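# Fill the carton's empty bottle cell from the steel table

## Task

In the carton, one row is missing the bottle at its end position; take a bottle from the steel table, set it into that vacant cell, and open the gripper so the bottle is released.

## Robot and tools

Robot: two arms, left_arm and right_arm, each ending in a two-finger gripper. The names are labels only; they do not mean the left or right side of a camera picture. Cameras: cam_head_left, cam_head_right, cam_left_wrist, cam_right_wrist, each 504x504 pixels, listed in that order in results.

Scene frame (used in result lines): origin on the table surface midway between the arms, +z up, +x pointing out across the table, left_arm on the +y side. Positions are in metres, orientations as quaternions w,x,y,z. Printed hand positions may be slightly wrong, more so when the arm reaches far.

Gripper frame (used for commands): fingers point along the gripper's +z, and they close and open along its y axis. The reported position is the point between the pads, roughly 1 cm short of the fingertips.

A command row is always 14 numbers, each between -1 and 1, covering both arms even if one stays still: left_arm dx, dy, dz, rx, ry, rz, opening, then right_arm in the same order. dx to rz are an offset, expressed in that gripper's own axes, counted from the gripper pose shown in the most recent result that includes it (before any such result exists in the scene, and for later calls in the same reply, counted from where the robot is when the action begins). 1.0 equals 0.6 m of travel or 180 degrees of turn; rx, ry, rz form one rotation vector. Opening is not an offset: +1 is fully open (0.094 m), -1 fully closed. Sending all-zero offsets pulls the arm back to the reference pose; it is not a pause.

Tools:
- execute_actions: argument actions, a list holding at most one item, plus optional pictures (true/false). An empty list just reports the state. An item {"rows": [...], "steps": n} plays up to 15 rows, one per 1/30 s control step (n at most 15, default 15); every row is measured from the same reference pose, not from the prior row, and the final row repeats to fill remaining steps. An item {"steps": n} with no rows waits up to 300 steps counted from the previous result. A refused call sends nothing.
- move: target (one 14-number row as above) and optional speed in m/s, 0.002 to 0.5, default 0.25; rotation rate is capped at twice that in rad/s. Each gripper travels in a straight line to its target, both finishing together, lasting 0.5 to 10 s (cut off at 10 s). Openings are applied at the start. Paths ignore obstacles and the other arm, and grippers may lag, drift, or overshoot the speed, especially with a nearly straight arm.
- wait: seconds, 0 to 10; the robot gets no new command.
- zoom_image: camera name and region [x0, y0, x1, y1] in pixels from the top-left corner, at most 504 by 504, giving a closer look at that camera's latest image.
- finished_scene: scene, the integer number of the current scene; ends it irreversibly and reports success. Do this only once the bottle sits in the cell and is released.

Result lines: a state line per arm with position and quaternion; grip_measured, the fingers' measured opening on the command scale (the last joint value is the opening in metres); a Hand target line showing where the controller is driving each gripper; "pose unreachable" when the clearance check altered or blocked an arm's command; HELD marking steps where the command was not sent; FAULT or OVER-TEMPERATURE FAULT lines for arm stops; MOTOR HOT from 75 °C. A move adds a "move:" line with the outcome (done, off_target, moving, held, fault), any limits (paced = pose was clipped; held = some steps blocked, after which the arm may jump faster), and each gripper's remaining distance to target.

Motion behaviour: each step the command is clipped to within 70 mm and 16 degrees of the measured pose, and position is favoured over orientation. Arms usually stop a centimetre or more short, usually low; to keep an arm in place, send the correction back to its desired pose in a reply's first call and zeros afterwards, aiming higher if it keeps sagging. Far targets may need several actions; check the reported pose and command the remainder. The simulation keeps running while you think.

Gripping: to hold the bottle, command an opening about 0.03 below grip_measured; a smaller gap grips more lightly. Readings can be off by about 1 mm. Holding loads heats motors; at 90 °C the arm halts for 10 s and at 100 °C it goes limp and drops, so avoid long holds and idle thinking while carrying.

Avoid: dropping or slipping the bottle, knocking anything off the table (this fails the job), fast impacts, pressing far past contact, and letting the two arms collide or push each other. Occasional tugs on the held bottle or nudges to loose items can occur; watch for them. Joint ranges (rad): waist -2.618 to 3.054, shoulder 0 to 3.142, elbow 0 to 3.142, wrist pitch -1.571 to 1.571, wrist yaw -1.571 to 1.571, wrist roll -2.094 to 2.094.

Each tool is called after "Request:" as name([rows], argument=value, ...), one row to a line, values as JSON.

## Session

Request:
execute_actions(actions=[])

Scene clock: 0.00 s of 5360.00 s.
left_arm: end_effector_position=(+0.5244, +0.5282, +0.3005) grip_measured=+1.000 end_effector_quat_wxyz=(+0.571, -0.517, +0.490, -0.408) | right_arm: end_effector_position=(+0.0727, -0.5925, +0.3159) grip_measured=+1.000 end_effector_quat_wxyz=(+0.652, +0.432, +0.549, -0.295)
Joint positions: left_arm=[ 0.591  1.813  1.289  0.508  0.448 -1.426  0.094] | right_arm=[-1.893  0.331  0.518 -0.152 -0.793  0.268  0.094]
Joint velocities: left_arm=[-0.002  0.012 -0.007 -0.095 -0.081  0.051  0.   ] | right_arm=[-0.022  0.027 -0.002  0.037 -0.051 -0.022  0.   ]
Motor temperatures (°C, as the motors report them): left_arm=[19 22 25 22 19 20] | right_arm=[21 26 24 31 19 17]
Hand target (left_arm): +0.524, +0.528, +0.305; +0.575, -0.513, +0.491, -0.406
Hand target (right_arm): +0.073, -0.591, +0.319; +0.653, +0.428, +0.549, -0.298

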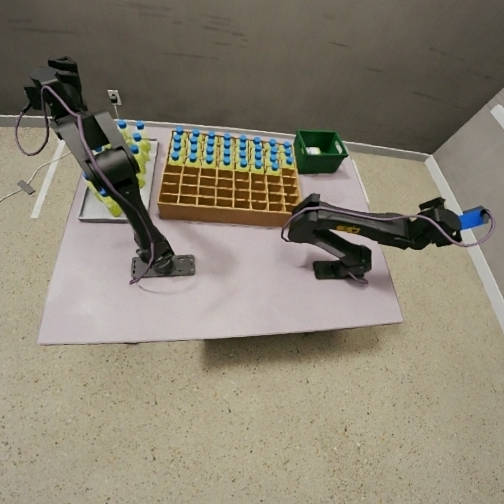

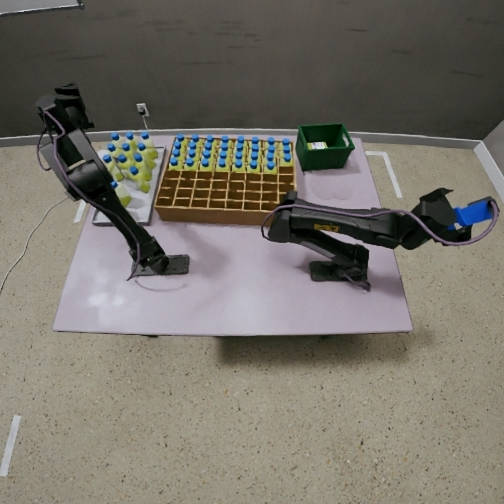

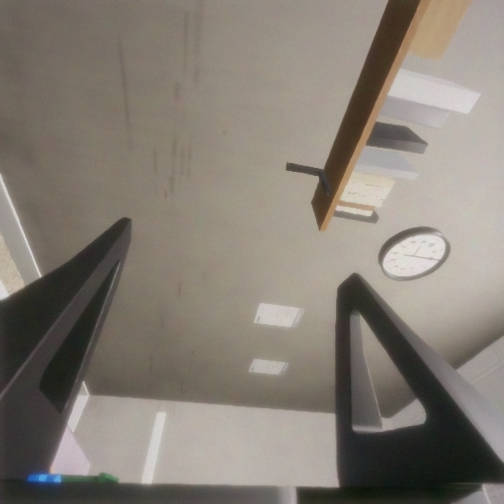

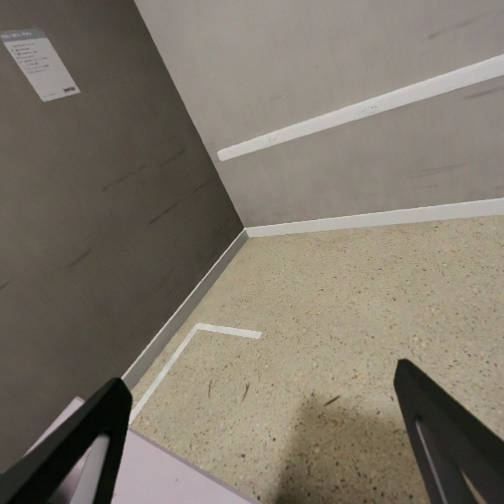

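Request:
zoom_image(camera="cam_head_right", region=[80, 110, 360, 250])

Request:
zoom_image(camera="cam_head_left", region=[60, 100, 340, 240])

Region (80, 110, 360, 250) of cam_head_right's 504x504 image, scaled by 1.800, with more detail than that image has.

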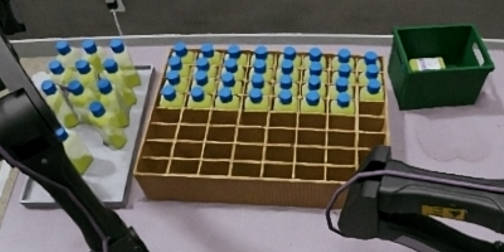

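Region (60, 100, 340, 240) of cam_head_left's 504x504 image, scaled by 1.800, with more detail than that image has.

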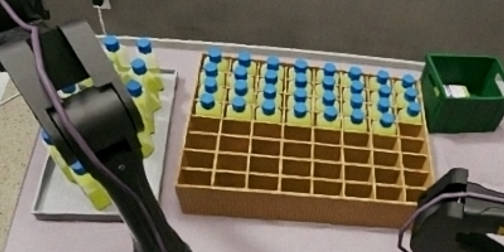

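Request:
zoom_image(camera="cam_head_right", region=[80, 115, 200, 235])

Request:
zoom_image(camera="cam_head_right", region=[200, 115, 320, 235])

Region (80, 115, 200, 235) of cam_head_right's 504x504 image, scaled by 4.200, with more detail than that image has.

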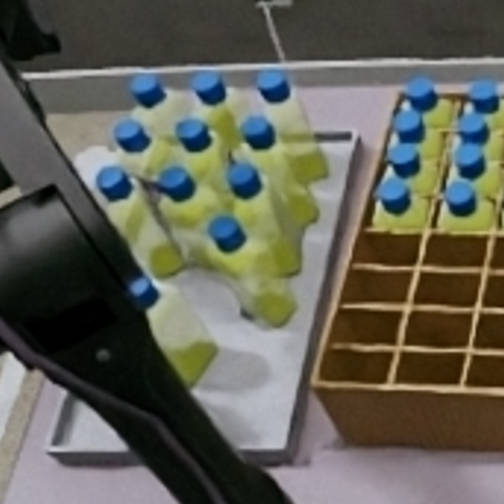

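Region (200, 115, 320, 235) of cam_head_right's 504x504 image, scaled by 4.200, with more detail than that image has.

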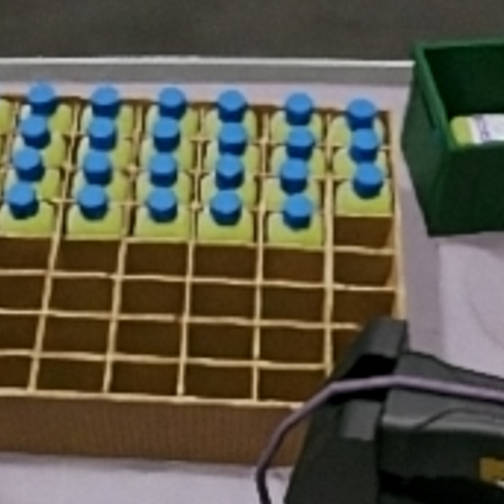

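Request:
move(target=[0.1775,0.033,-0.498,-0.242,0.177,0.395,1.0, 0.157,0.380,0.036,-0.142,0.271,-0.140,1.0], speed=0.2)

Scene clock: 80.00 s of 5360.00 s.
left_arm: end_effector_position=(+0.2517, +0.3797, +0.2554) grip_measured=+1.000 end_effector_quat_wxyz=(+0.322, -0.195, +0.924, +0.069) | right_arm: end_effector_position=(+0.3025, -0.5047, +0.2785) grip_measured=+1.000 end_effector_quat_wxyz=(+0.380, +0.244, +0.887, -0.096)
Joint positions: left_arm=[ 0.527  0.978  1.201 -1.13   0.099  0.127  0.094] | right_arm=[-0.404  1.136  1.272 -0.904  0.088  0.104  0.094]
Joint velocities: left_arm=[-0.007  0.007 -0.002  0.007 -0.022  0.051  0.   ] | right_arm=[-0.002 -0.012  0.002 -0.11   0.022  0.007  0.   ]
Motor temperatures (°C, as the motors report them): left_arm=[19 27 27 27 19 20] | right_arm=[21 25 28 35 19 17]
Hand target (left_arm): +0.248, +0.376, +0.268; +0.333, -0.187, +0.921, +0.077
Hand target (right_arm): +0.305, -0.501, +0.282; +0.380, +0.239, +0.889, -0.091
Off the commanded pose (left_arm): 0.018 m, 2 deg.
Off the commanded pose (right_arm): 0.006 m, 1 deg.
After step 90, 72.53 s passed at rest.
move: off_target (left_arm)

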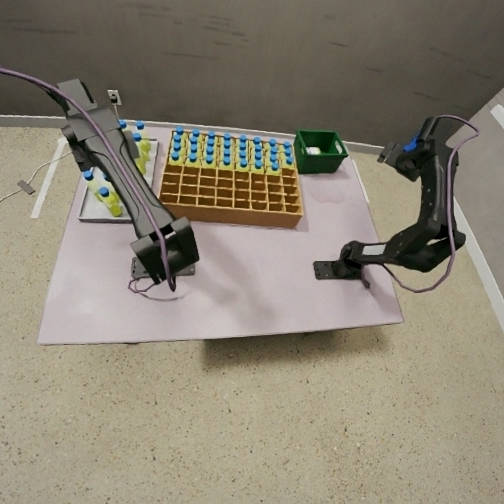

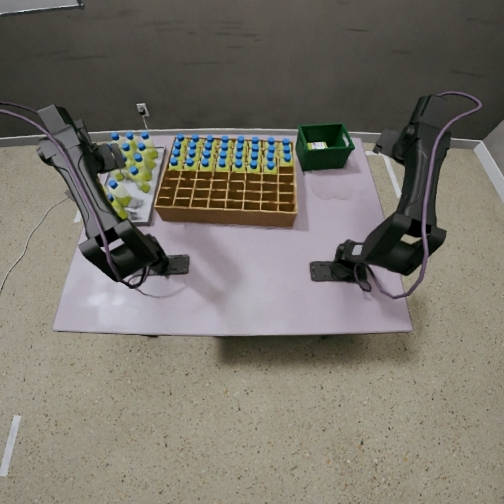

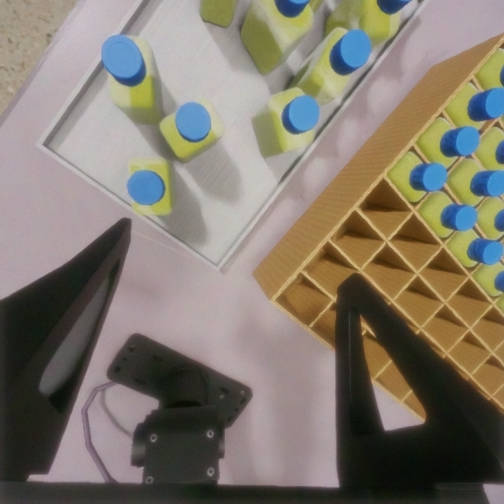

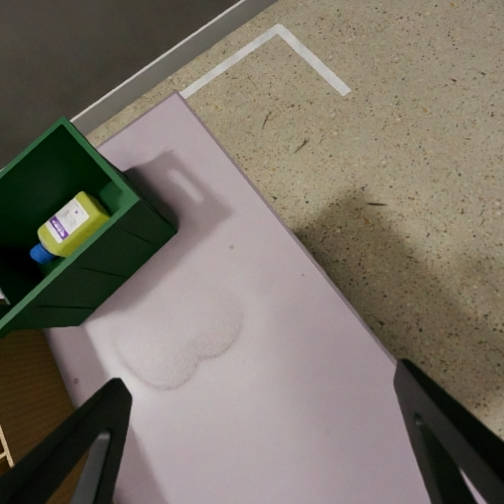

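Request:
zoom_image(camera="cam_left_wrist", region=[252, 0, 504, 300])

Request:
zoom_image(camera="cam_left_wrist", region=[30, 0, 330, 280])

Region (252, 0, 504, 300) of cam_left_wrist's 504x504 image, scaled by 1.680, with more detail than that image has; it fills the left 423 columns of this view, and the rest is white.

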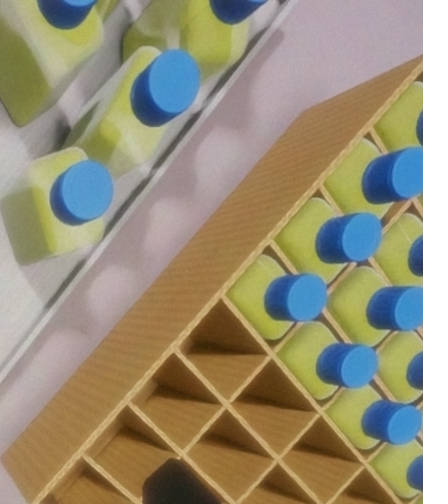

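Region (30, 0, 330, 280) of cam_left_wrist's 504x504 image, scaled by 1.680, with more detail than that image has; it fills the top 470 rows of this view, and the rest is white.

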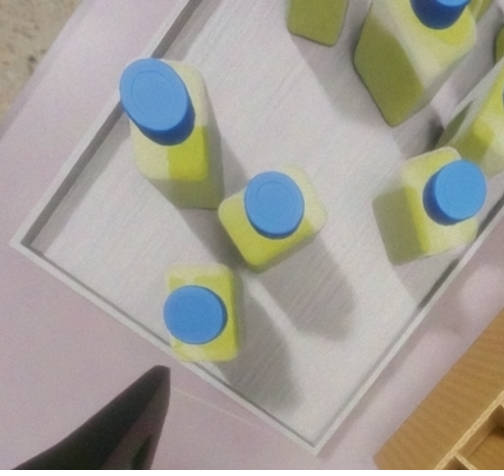

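Request:
move(target=[0.0287,0.149,0.052,-0.028,-0.009,-0.035,0.3, 0.227,0.351,-0.208,-0.256,0.008,-0.257,1.0], speed=0.2)

Scene clock: 203.20 s of 5360.00 s.
left_arm: end_effector_position=(+0.2206, +0.4621, +0.2258) grip_measured=+0.302 end_effector_quat_wxyz=(+0.330, -0.259, +0.902, +0.097) | right_arm: end_effector_position=(+0.2507, -0.2309, +0.2723) grip_measured=+1.000 end_effector_quat_wxyz=(+0.368, -0.266, +0.884, +0.113)
Joint positions: left_arm=[ 0.953  1.036  1.084 -0.965  0.278  0.348  0.061] | right_arm=[ 0.442  0.979  1.189 -0.995 -0.098 -0.093  0.094]
Joint velocities: left_arm=[ 0.007  0.007 -0.002  0.051 -0.007  0.007  0.   ] | right_arm=[-0.012  0.012 -0.022 -0.022 -0.037  0.022  0.   ]
Motor temperatures (°C, as the motors report them): left_arm=[19 24 28 25 19 20] | right_arm=[21 25 30 33 19 17]
Hand target (left_arm): +0.221, +0.464, +0.220; +0.329, -0.259, +0.903, +0.090
Hand target (right_arm): +0.252, -0.225, +0.272; +0.369, -0.276, +0.880, +0.118
Off the commanded pose (left_arm): 0.006 m, 0 deg.
Off the commanded pose (right_arm): 0.003 m, 1 deg.
After step 90, 117.00 s passed at rest.
move: done

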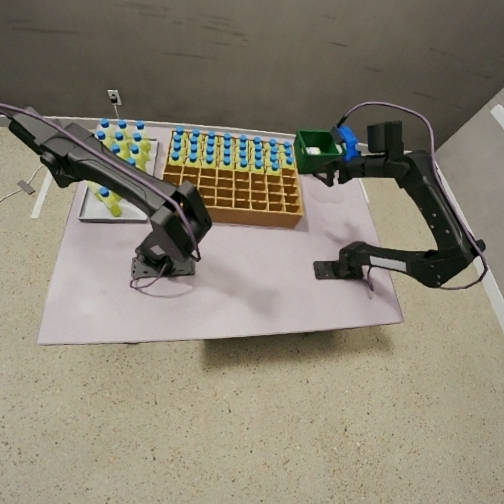

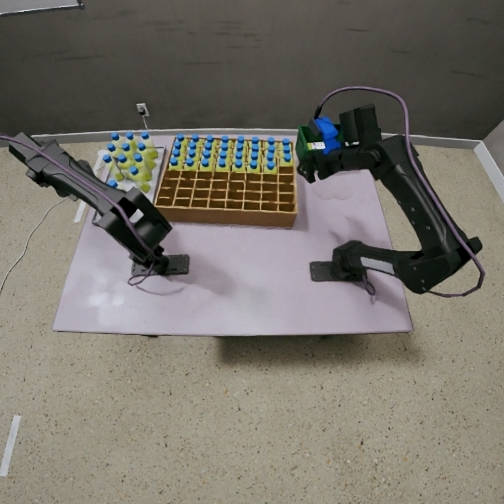

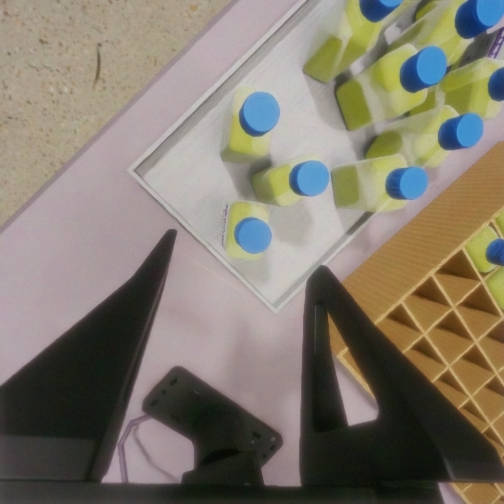

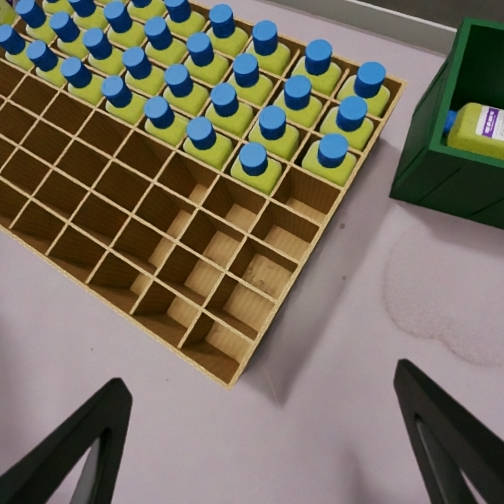

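Request:
move(target=[0.057,-0.004,0.061,0,0,0,0.3, -0.004,0,-0.004,0,0,0,1.0], speed=0.1)

Scene clock: 230.13 s of 5360.00 s.
left_arm: end_effector_position=(+0.2194, +0.4602, +0.1723) grip_measured=+0.302 end_effector_quat_wxyz=(+0.321, -0.263, +0.906, +0.088) | right_arm: end_effector_position=(+0.2508, -0.2308, +0.2724) grip_measured=+1.000 end_effector_quat_wxyz=(+0.368, -0.266, +0.884, +0.112)
Joint positions: left_arm=[ 0.953  1.008  0.871 -0.806  0.278  0.346  0.061] | right_arm=[ 0.442  0.979  1.189 -0.994 -0.098 -0.094  0.094]
Joint velocities: left_arm=[-0.017 -0.002  0.002  0.007 -0.022 -0.007 -0.   ] | right_arm=[ 0.002  0.007 -0.012 -0.007 -0.051  0.051  0.   ]
Motor temperatures (°C, as the motors report them): left_arm=[19 23 27 26 19 20] | right_arm=[21 24 28 34 19 17]
Hand target (left_arm): +0.220, +0.459, +0.175; +0.330, -0.259, +0.903, +0.096
Hand target (right_arm): +0.251, -0.231, +0.276; +0.368, -0.266, +0.884, +0.113
Off the commanded pose (left_arm): 0.004 m, 2 deg.
Off the commanded pose (right_arm): 0.003 m, 0 deg.
After step 90, 22.83 s passed at rest.
move: done

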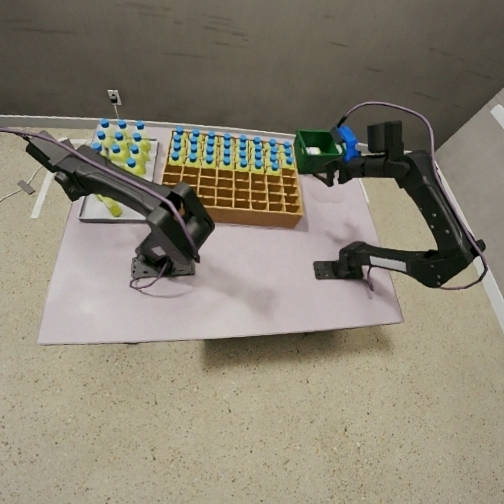

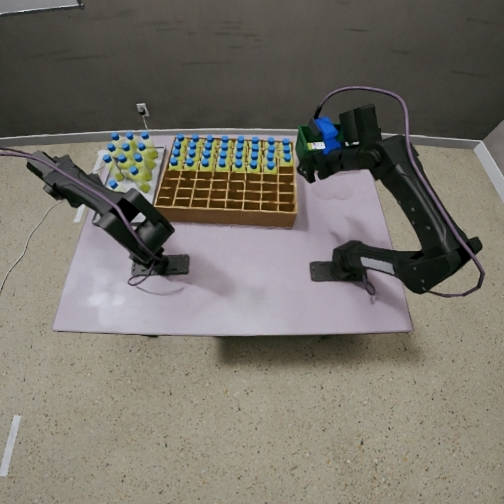

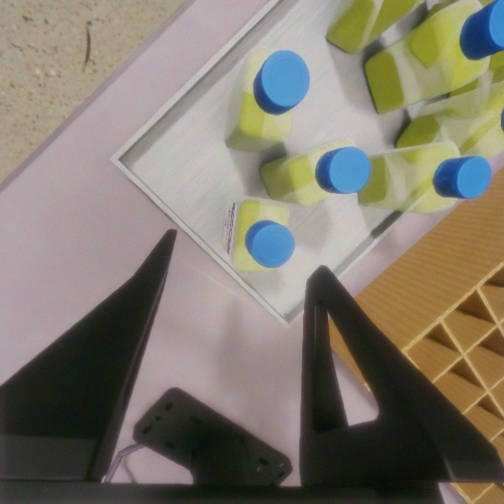

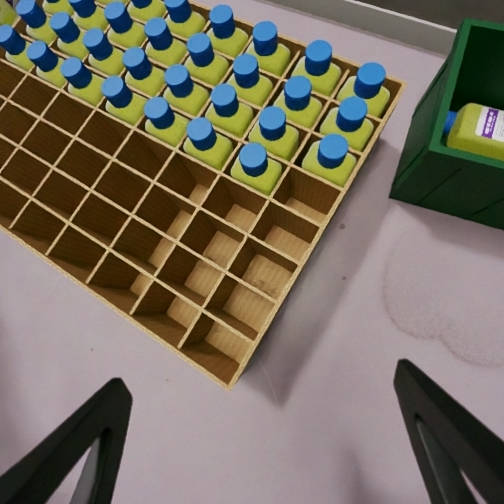

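Request:
move(target=[0.024,-0.018,0.034,0,-0.008,0,0.3, -0.004,0,-0.004,0,0,0,1.0], speed=0.05)

Scene clock: 250.27 s of 5360.00 s.
left_arm: end_effector_position=(+0.2256, +0.4537, +0.1453) grip_measured=+0.302 end_effector_quat_wxyz=(+0.325, -0.266, +0.904, +0.085) | right_arm: end_effector_position=(+0.2508, -0.2308, +0.2724) grip_measured=+1.000 end_effector_quat_wxyz=(+0.368, -0.266, +0.884, +0.112)
Joint positions: left_arm=[ 0.908  0.989  0.751 -0.692  0.258  0.298  0.061] | right_arm=[ 0.442  0.979  1.189 -0.994 -0.098 -0.094  0.094]
Joint velocities: left_arm=[ 0.002  0.012  0.007  0.037 -0.081 -0.037  0.   ] | right_arm=[ 0.002  0.002 -0.007 -0.037 -0.066 -0.007  0.   ]
Motor temperatures (°C, as the motors report them): left_arm=[19 24 27 26 19 20] | right_arm=[21 24 29 33 19 17]
Hand target (left_arm): +0.227, +0.452, +0.147; +0.333, -0.261, +0.901, +0.091
Hand target (right_arm): +0.251, -0.231, +0.276; +0.369, -0.266, +0.884, +0.112
Off the commanded pose (left_arm): 0.003 m, 1 deg.
Off the commanded pose (right_arm): 0.003 m, 0 deg.
After step 90, 16.07 s passed at rest.
move: done

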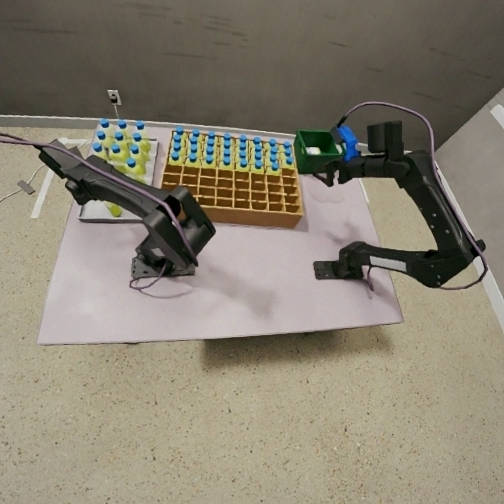

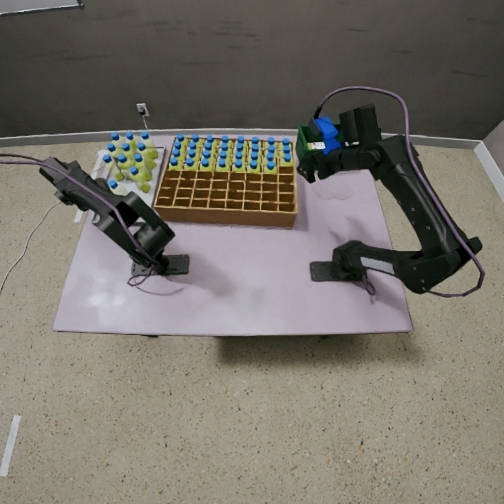

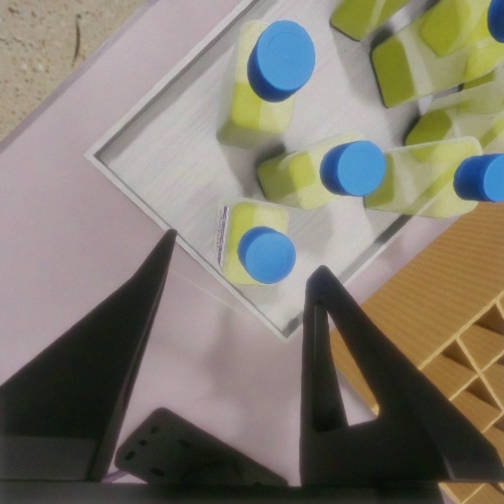

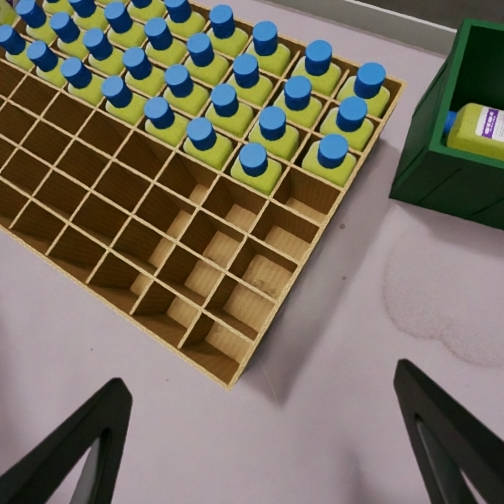

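Request:
move(target=[0.012,-0.019,0.023,0,-0.004,0,0.3, -0.004,0,-0.004,0,0,0,1.0], speed=0.04)

Scene clock: 286.50 s of 5360.00 s.
left_arm: end_effector_position=(+0.2335, +0.4471, +0.1296) grip_measured=+0.302 end_effector_quat_wxyz=(+0.324, -0.269, +0.903, +0.081) | right_arm: end_effector_position=(+0.2508, -0.2308, +0.2724) grip_measured=+1.000 end_effector_quat_wxyz=(+0.368, -0.266, +0.884, +0.112)
Joint positions: left_arm=[ 0.85   0.989  0.689 -0.622  0.226  0.243  0.061] | right_arm=[ 0.442  0.979  1.189 -0.994 -0.098 -0.094  0.094]
Joint velocities: left_arm=[ 0.007  0.002  0.002 -0.007 -0.037 -0.037 -0.001] | right_arm=[-0.007 -0.012 -0.002  0.007 -0.022  0.007  0.   ]
Motor temperatures (°C, as the motors report them): left_arm=[19 24 27 27 19 20] | right_arm=[21 24 29 33 19 17]
Hand target (left_arm): +0.235, +0.445, +0.131; +0.331, -0.265, +0.902, +0.086
Hand target (right_arm): +0.251, -0.231, +0.276; +0.369, -0.266, +0.884, +0.112
Off the commanded pose (left_arm): 0.002 m, 1 deg.
Off the commanded pose (right_arm): 0.003 m, 0 deg.
After step 90, 32.27 s passed at rest.
move: done

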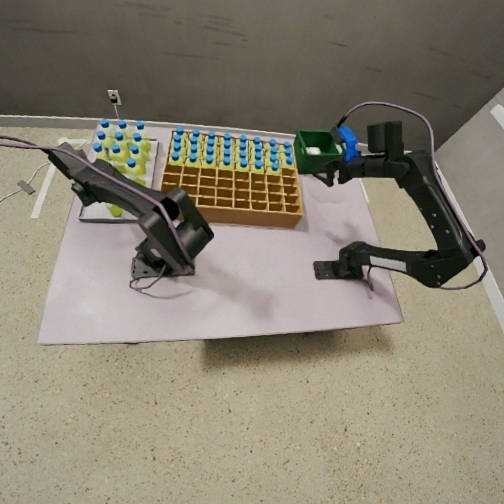

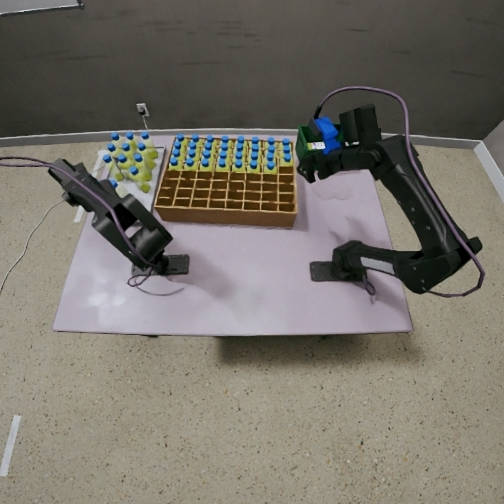

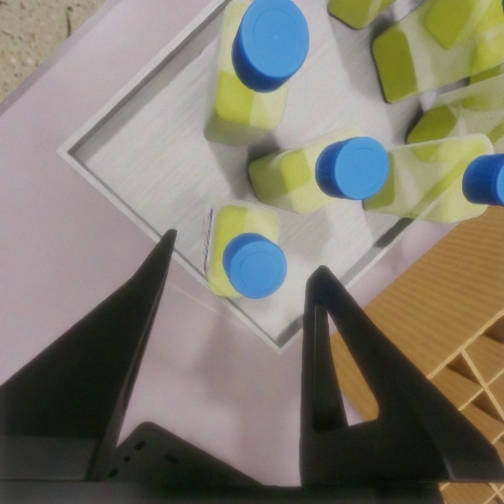

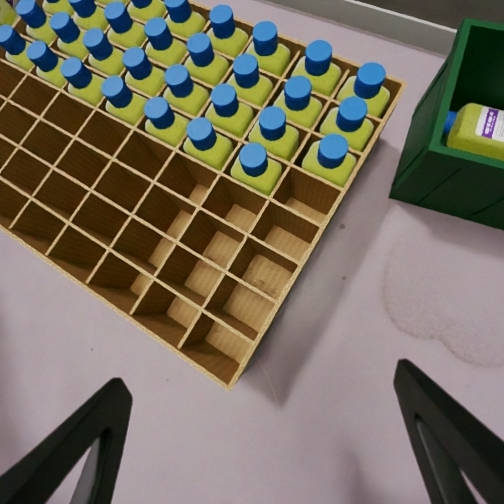

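Request:
move(target=[0.018,-0.011,0.022,0,-0.004,0,0.3, -0.004,0,-0.004,0,0,0,1.0], speed=0.03)

Scene clock: 296.67 s of 5360.00 s.
left_arm: end_effector_position=(+0.2357, +0.4420, +0.1120) grip_measured=+0.302 end_effector_quat_wxyz=(+0.323, -0.272, +0.903, +0.077) | right_arm: end_effector_position=(+0.2508, -0.2308, +0.2724) grip_measured=+1.000 end_effector_quat_wxyz=(+0.368, -0.266, +0.884, +0.112)
Joint positions: left_arm=[ 0.824  0.989  0.621 -0.555  0.213  0.216  0.061] | right_arm=[ 0.442  0.979  1.189 -0.994 -0.098 -0.094  0.094]
Joint velocities: left_arm=[-0.007 -0.007 -0.012  0.066 -0.051 -0.007 -0.001] | right_arm=[-0.007  0.022  0.012  0.066 -0.037 -0.007  0.   ]
Motor temperatures (°C, as the motors report them): left_arm=[19 24 27 27 19 20] | right_arm=[21 24 29 32 19 17]
Hand target (left_arm): +0.237, +0.441, +0.113; +0.330, -0.269, +0.901, +0.083
Hand target (right_arm): +0.251, -0.231, +0.276; +0.369, -0.266, +0.884, +0.112
Off the commanded pose (left_arm): 0.002 m, 1 deg.
Off the commanded pose (right_arm): 0.003 m, 0 deg.
After step 90, 6.30 s passed at rest.
move: done

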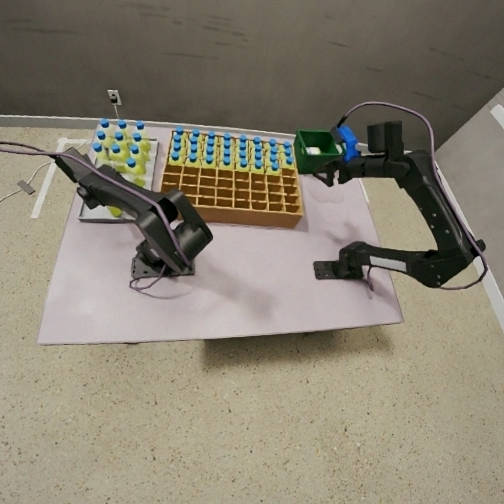

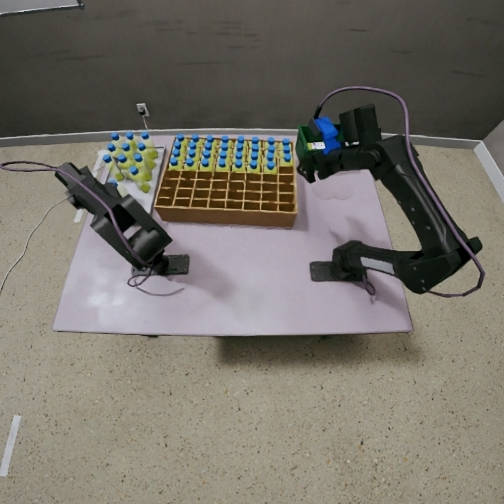

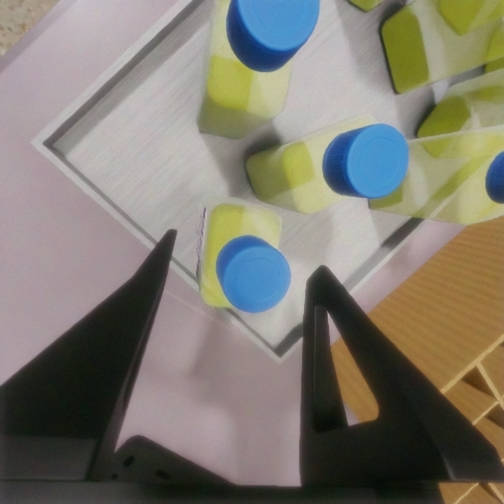

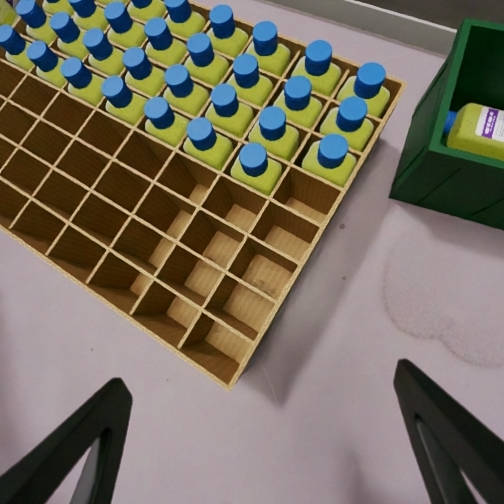

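Request:
zoom_image(camera="cam_left_wrist", region=[150, 170, 360, 380])

Region (150, 170, 360, 380) of cam_left_wrist's 504x504 image, scaled by 2.400, with more detail than that image has.

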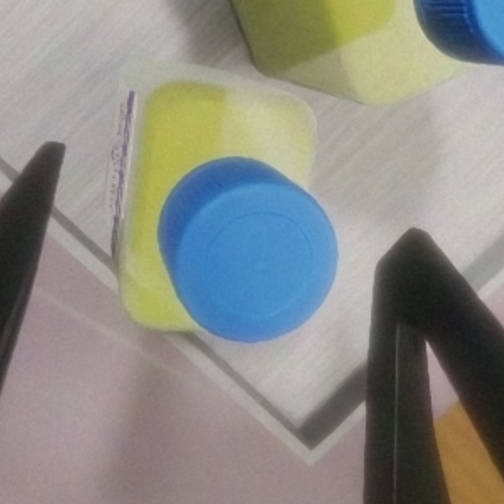

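Request:
move(target=[-0.002,-0.011,-0.002,0,-0.004,0,0.3, -0.004,0,-0.004,0,0,0,1.0], speed=0.03)

Scene clock: 308.43 s of 5360.00 s.
left_arm: end_effector_position=(+0.2396, +0.4393, +0.1125) grip_measured=+0.302 end_effector_quat_wxyz=(+0.325, -0.274, +0.902, +0.075) | right_arm: end_effector_position=(+0.2508, -0.2308, +0.2724) grip_measured=+1.000 end_effector_quat_wxyz=(+0.368, -0.266, +0.884, +0.112)
Joint positions: left_arm=[ 0.8    0.989  0.621 -0.55   0.203  0.19   0.061] | right_arm=[ 0.442  0.979  1.189 -0.994 -0.098 -0.094  0.094]
Joint velocities: left_arm=[-0.002 -0.022 -0.002  0.022 -0.007  0.007 -0.   ] | right_arm=[-0.022 -0.007 -0.002  0.007  0.007 -0.007  0.   ]
Motor temperatures (°C, as the motors report them): left_arm=[19 24 27 27 19 20] | right_arm=[21 24 29 32 19 17]
Hand target (left_arm): +0.239, +0.437, +0.114; +0.329, -0.272, +0.901, +0.079
Hand target (right_arm): +0.251, -0.231, +0.276; +0.369, -0.266, +0.884, +0.112
Off the commanded pose (left_arm): 0.003 m, 1 deg.
Off the commanded pose (right_arm): 0.003 m, 0 deg.
After step 90, 8.07 s passed at rest.
move: done

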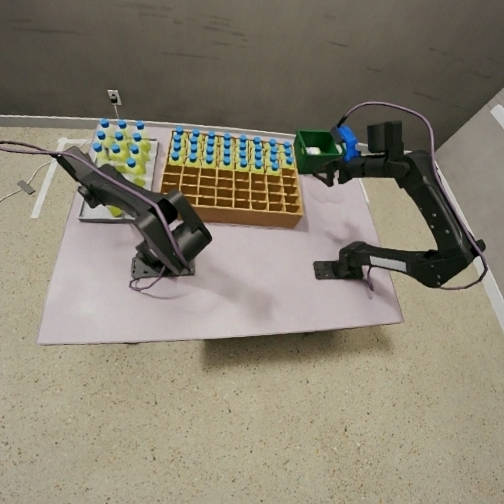

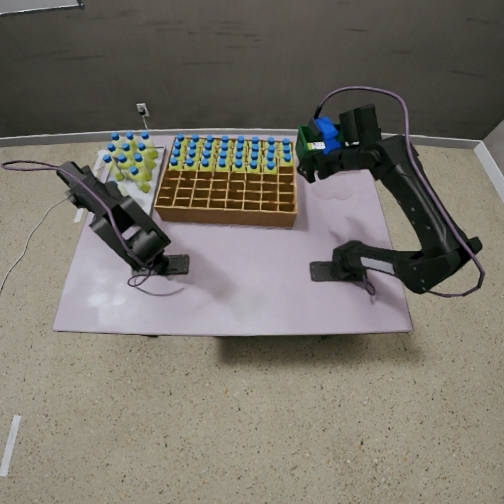

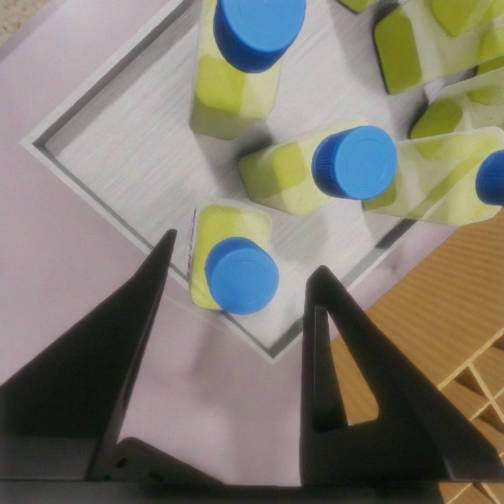

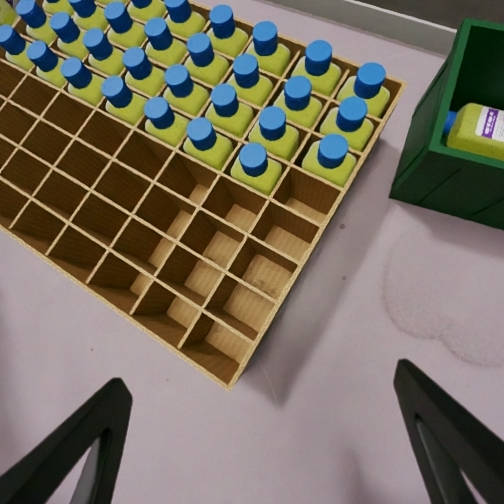

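Request:
execute_actions([
  {"rows": [[0,0,0,0,0,0,0.2,0,0,0,0,0,0,1.0],[0,0,0,0,0,0,0.1,0,0,0,0,0,0,1.0],[0,0,0,0,0,0,0.0,0,0,0,0,0,0,1.0],[0,0,0,0,0,0,-0.1,0,0,0,0,0,0,1.0],[0,0,0,0,0,0,-0.18,0,0,0,0,0,0,1.0],[0,0,0,0,0,0,-0.25,0,0,0,0,0,0,1.0],[0,0,0,0,0,0,-0.30,0,0,0,0,0,0,1.0],[0,0,0,0,0,0,-0.33,0,0,0,0,0,0,1.0],[0,0,0,0,0,0,-0.36,0,0,0,0,0,0,1.0],[0,0,0,0,0,0,-0.38,0,0,0,0,0,0,1.0],[0,0,0,0,0,0,-0.40,0,0,0,0,0,0,1.0],[0,0,0,0,0,0,-0.42,0,0,0,0,0,0,1.0],[0,0,0,0,0,0,-0.44,0,0,0,0,0,0,1.0],[0,0,0,0,0,0,-0.455,0,0,0,0,0,0,1.0],[0,0,0,0,0,0,-0.47,0,0,0,0,0,0,1.0]], "steps": 15},
])

Request:
wait(seconds=0.5)

Scene clock: 325.30 s of 5360.00 s.
left_arm: end_effector_position=(+0.2393, +0.4396, +0.1124) grip_measured=-0.451 end_effector_quat_wxyz=(+0.324, -0.275, +0.902, +0.076) | right_arm: end_effector_position=(+0.2508, -0.2308, +0.2724) grip_measured=+1.000 end_effector_quat_wxyz=(+0.368, -0.266, +0.884, +0.112)
Joint positions: left_arm=[ 0.8    0.989  0.621 -0.55   0.2    0.189  0.026] | right_arm=[ 0.442  0.979  1.189 -0.994 -0.098 -0.094  0.094]
Joint velocities: left_arm=[ 0.007 -0.002 -0.012 -0.007 -0.007 -0.066 -0.009] | right_arm=[ 0.007 -0.007  0.027 -0.051 -0.022 -0.051  0.   ]
Motor temperatures (°C, as the motors report them): left_arm=[19 24 27 27 19 20] | right_arm=[21 24 29 32 19 17]
Hand target (left_arm): +0.240, +0.439, +0.113; +0.325, -0.274, +0.902, +0.075
Hand target (right_arm): +0.251, -0.231, +0.272; +0.368, -0.266, +0.884, +0.112
Off the commanded pose (left_arm): 0.000 m, 0 deg.
Off the commanded pose (right_arm): 0.000 m, 0 deg.
Steps of this call (steps 1 to 90: nothing new was sent; then 13.37 s passed at rest; steps 91 to 105: all 15 steps of this action). Readings (end_effector_position):
91: left_arm (+0.2394, +0.4395, +0.1125) | right_arm (+0.2508, -0.2308, +0.2724)
92: left_arm (+0.2394, +0.4395, +0.1125) | right_arm (+0.2508, -0.2308, +0.2724)
94: left_arm (+0.2394, +0.4395, +0.1125) | right_arm (+0.2508, -0.2308, +0.2724)
98: left_arm (+0.2394, +0.4395, +0.1125) | right_arm (+0.2508, -0.2308, +0.2724)
105: the state above

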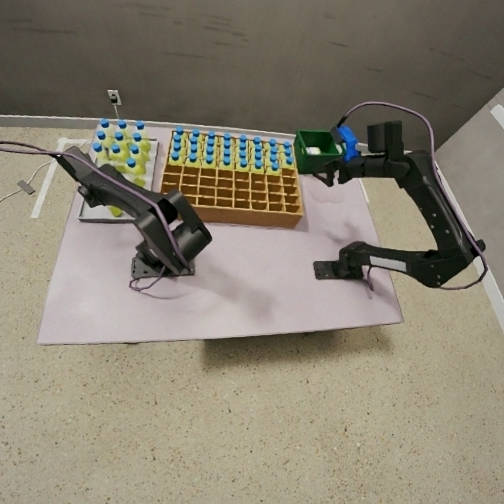

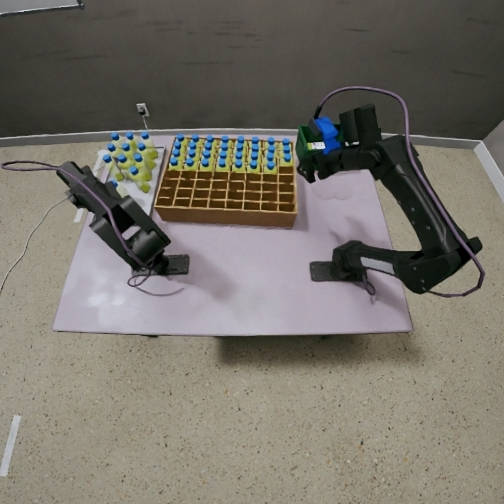

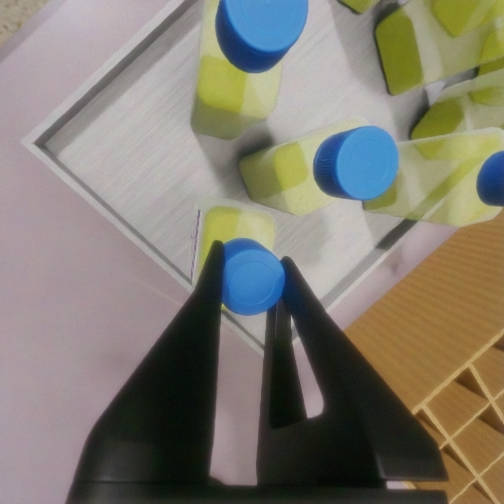

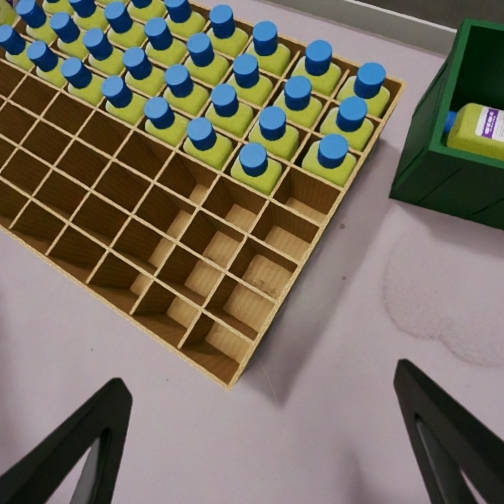

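Scene clock: 325.80 s of 5360.00 s.
left_arm: end_effector_position=(+0.2393, +0.4396, +0.1124) grip_measured=-0.454 end_effector_quat_wxyz=(+0.324, -0.275, +0.902, +0.076) | right_arm: end_effector_position=(+0.2508, -0.2308, +0.2724) grip_measured=+1.000 end_effector_quat_wxyz=(+0.368, -0.266, +0.884, +0.112)
Joint positions: left_arm=[ 0.8    0.989  0.621 -0.55   0.2    0.189  0.026] | right_arm=[ 0.442  0.979  1.189 -0.994 -0.098 -0.094  0.094]
Joint velocities: left_arm=[-0.007 -0.002  0.007  0.066 -0.007  0.007  0.   ] | right_arm=[ 0.012 -0.007  0.012  0.007 -0.007 -0.022  0.   ]
Motor temperatures (°C, as the motors report them): left_arm=[19 24 27 27 19 20] | right_arm=[21 24 29 32 19 17]
Hand target (left_arm): +0.240, +0.439, +0.113; +0.325, -0.274, +0.902, +0.075
Hand target (right_arm): +0.251, -0.231, +0.272; +0.368, -0.266, +0.884, +0.112
Off the commanded pose (left_arm): 0.000 m, 0 deg.
Off the commanded pose (right_arm): 0.000 m, 0 deg.
Steps of this call (steps 1 to 15: nothing new was sent). Readings (end_effector_position):
1: left_arm (+0.2393, +0.4396, +0.1124) | right_arm (+0.2508, -0.2308, +0.2724)
2: left_arm (+0.2393, +0.4396, +0.1124) | right_arm (+0.2508, -0.2308, +0.2724)
4: left_arm (+0.2393, +0.4396, +0.1124) | right_arm (+0.2508, -0.2308, +0.2724)
8: left_arm (+0.2393, +0.4396, +0.1124) | right_arm (+0.2508, -0.2308, +0.2724)
15: the state above

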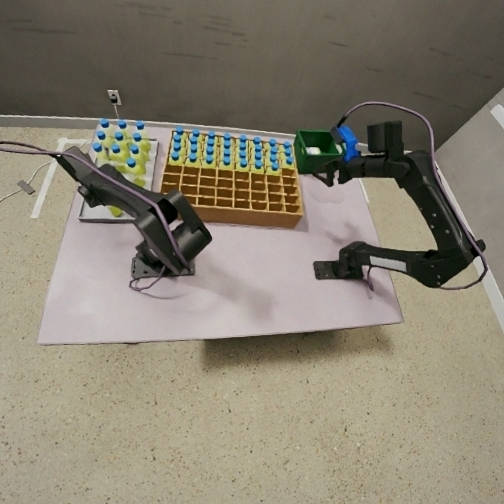

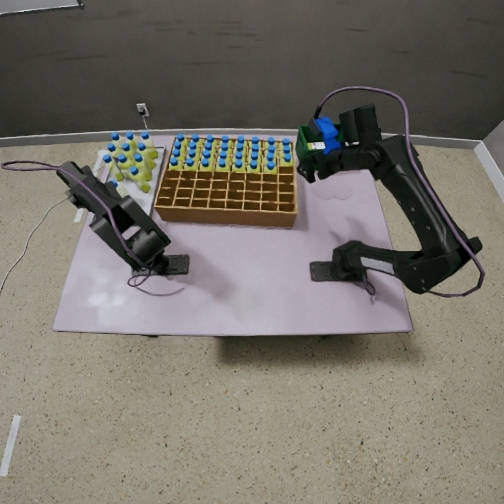

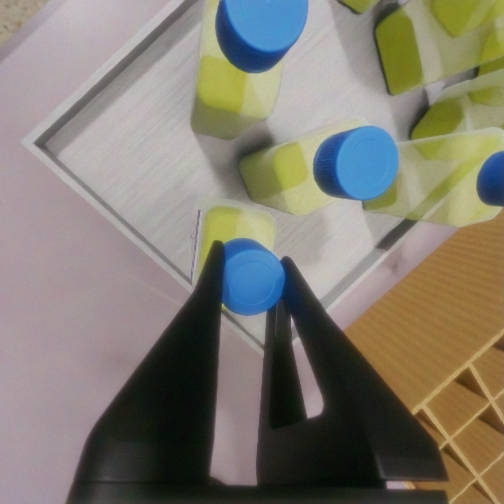

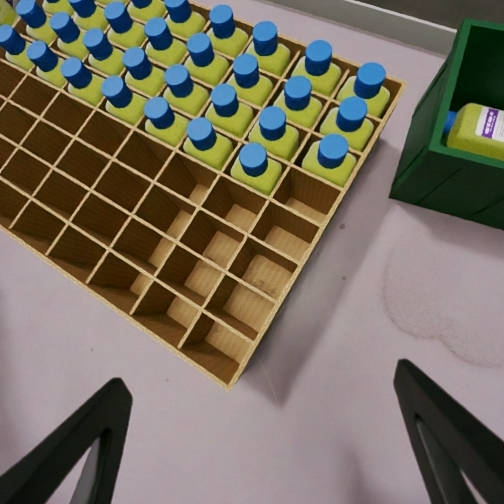

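Request:
execute_actions([
  {"rows": [[0,0,0,0,0,0,-0.48,0,0,0,0,0,0,1.0],[0,0,0,0,0,0,-0.49,0,0,0,0,0,0,1.0],[0,0,0,0,0,0,-0.50,0,0,0,0,0,0,1.0]], "steps": 8},
], pictures=false)

Request:
move(target=[-0.151,-0.0015,-0.21,0,-0.012,0,-0.50, -0.004,0,-0.004,0,0,0,1.0], speed=0.08)

Scene clock: 336.43 s of 5360.00 s.
left_arm: end_effector_position=(+0.2393, +0.4396, +0.1124) grip_measured=-0.461 end_effector_quat_wxyz=(+0.324, -0.275, +0.902, +0.076) | right_arm: end_effector_position=(+0.2508, -0.2308, +0.2724) grip_measured=+1.000 end_effector_quat_wxyz=(+0.368, -0.266, +0.884, +0.112)
Joint positions: left_arm=[ 0.8    0.989  0.621 -0.55   0.2    0.189  0.025] | right_arm=[ 0.442  0.979  1.189 -0.994 -0.098 -0.094  0.094]
Joint velocities: left_arm=[-0.007  0.017 -0.012 -0.051 -0.066 -0.007 -0.   ] | right_arm=[-0.007  0.002  0.007  0.051 -0.007 -0.037  0.   ]
Motor temperatures (°C, as the motors report them): left_arm=[19 23 27 27 19 20] | right_arm=[21 24 29 33 19 17]
Hand target (left_arm): +0.239, +0.440, +0.112; +0.324, -0.275, +0.902, +0.076
Hand target (right_arm): +0.251, -0.231, +0.272; +0.368, -0.266, +0.884, +0.112
Off the commanded pose (left_arm): 0.000 m, 0 deg.
Off the commanded pose (right_arm): 0.000 m, 0 deg.
Steps of this call (steps 1 to 90: nothing new was sent; then 7.37 s passed at rest; steps 91 to 98: all 8 steps of this action). Readings (end_effector_position):
91: left_arm (+0.2393, +0.4396, +0.1124) | right_arm (+0.2508, -0.2308, +0.2724)
92: left_arm (+0.2393, +0.4396, +0.1124) | right_arm (+0.2508, -0.2308, +0.2724)
94: left_arm (+0.2393, +0.4396, +0.1124) | right_arm (+0.2508, -0.2308, +0.2724)
98: the state above

Scene clock: 339.17 s of 5360.00 s.
left_arm: end_effector_position=(+0.2264, +0.4377, +0.2574) grip_measured=-0.461 end_effector_quat_wxyz=(+0.330, -0.277, +0.899, +0.079) | right_arm: end_effector_position=(+0.2508, -0.2308, +0.2724) grip_measured=+1.000 end_effector_quat_wxyz=(+0.368, -0.266, +0.884, +0.112)
Joint positions: left_arm=[ 0.852  1.029  1.22  -1.103  0.231  0.223  0.025] | right_arm=[ 0.442  0.979  1.189 -0.994 -0.098 -0.094  0.094]
Joint velocities: left_arm=[-0.012 -0.012 -0.007  0.051 -0.081  0.007 -0.001] | right_arm=[-0.012  0.002 -0.027 -0.037  0.022 -0.022  0.   ]
Motor temperatures (°C, as the motors report them): left_arm=[19 23 27 27 19 20] | right_arm=[21 24 29 33 19 17]
Hand target (left_arm): +0.229, +0.441, +0.267; +0.341, -0.274, +0.895, +0.081
Hand target (right_arm): +0.251, -0.231, +0.276; +0.369, -0.266, +0.884, +0.112
Off the commanded pose (left_arm): 0.011 m, 1 deg.
Off the commanded pose (right_arm): 0.003 m, 0 deg.
move: off_target (left_arm)

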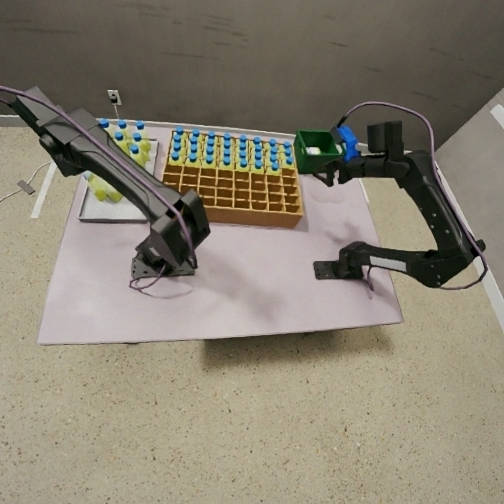

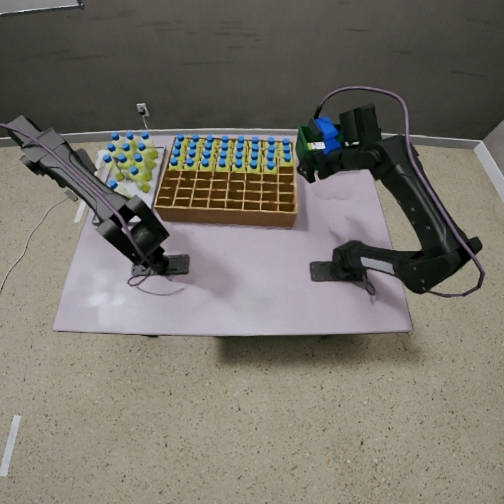

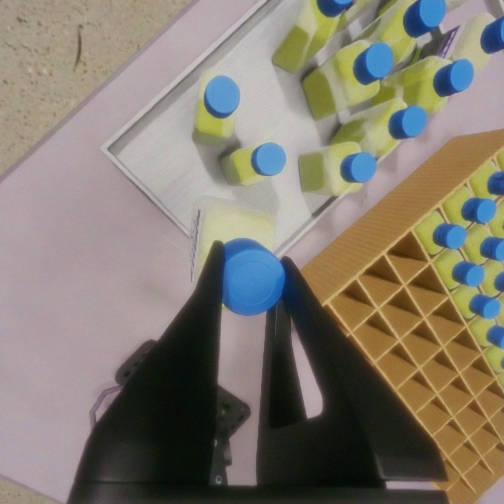

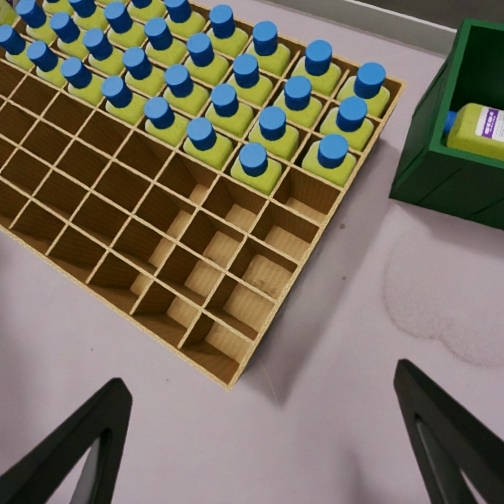

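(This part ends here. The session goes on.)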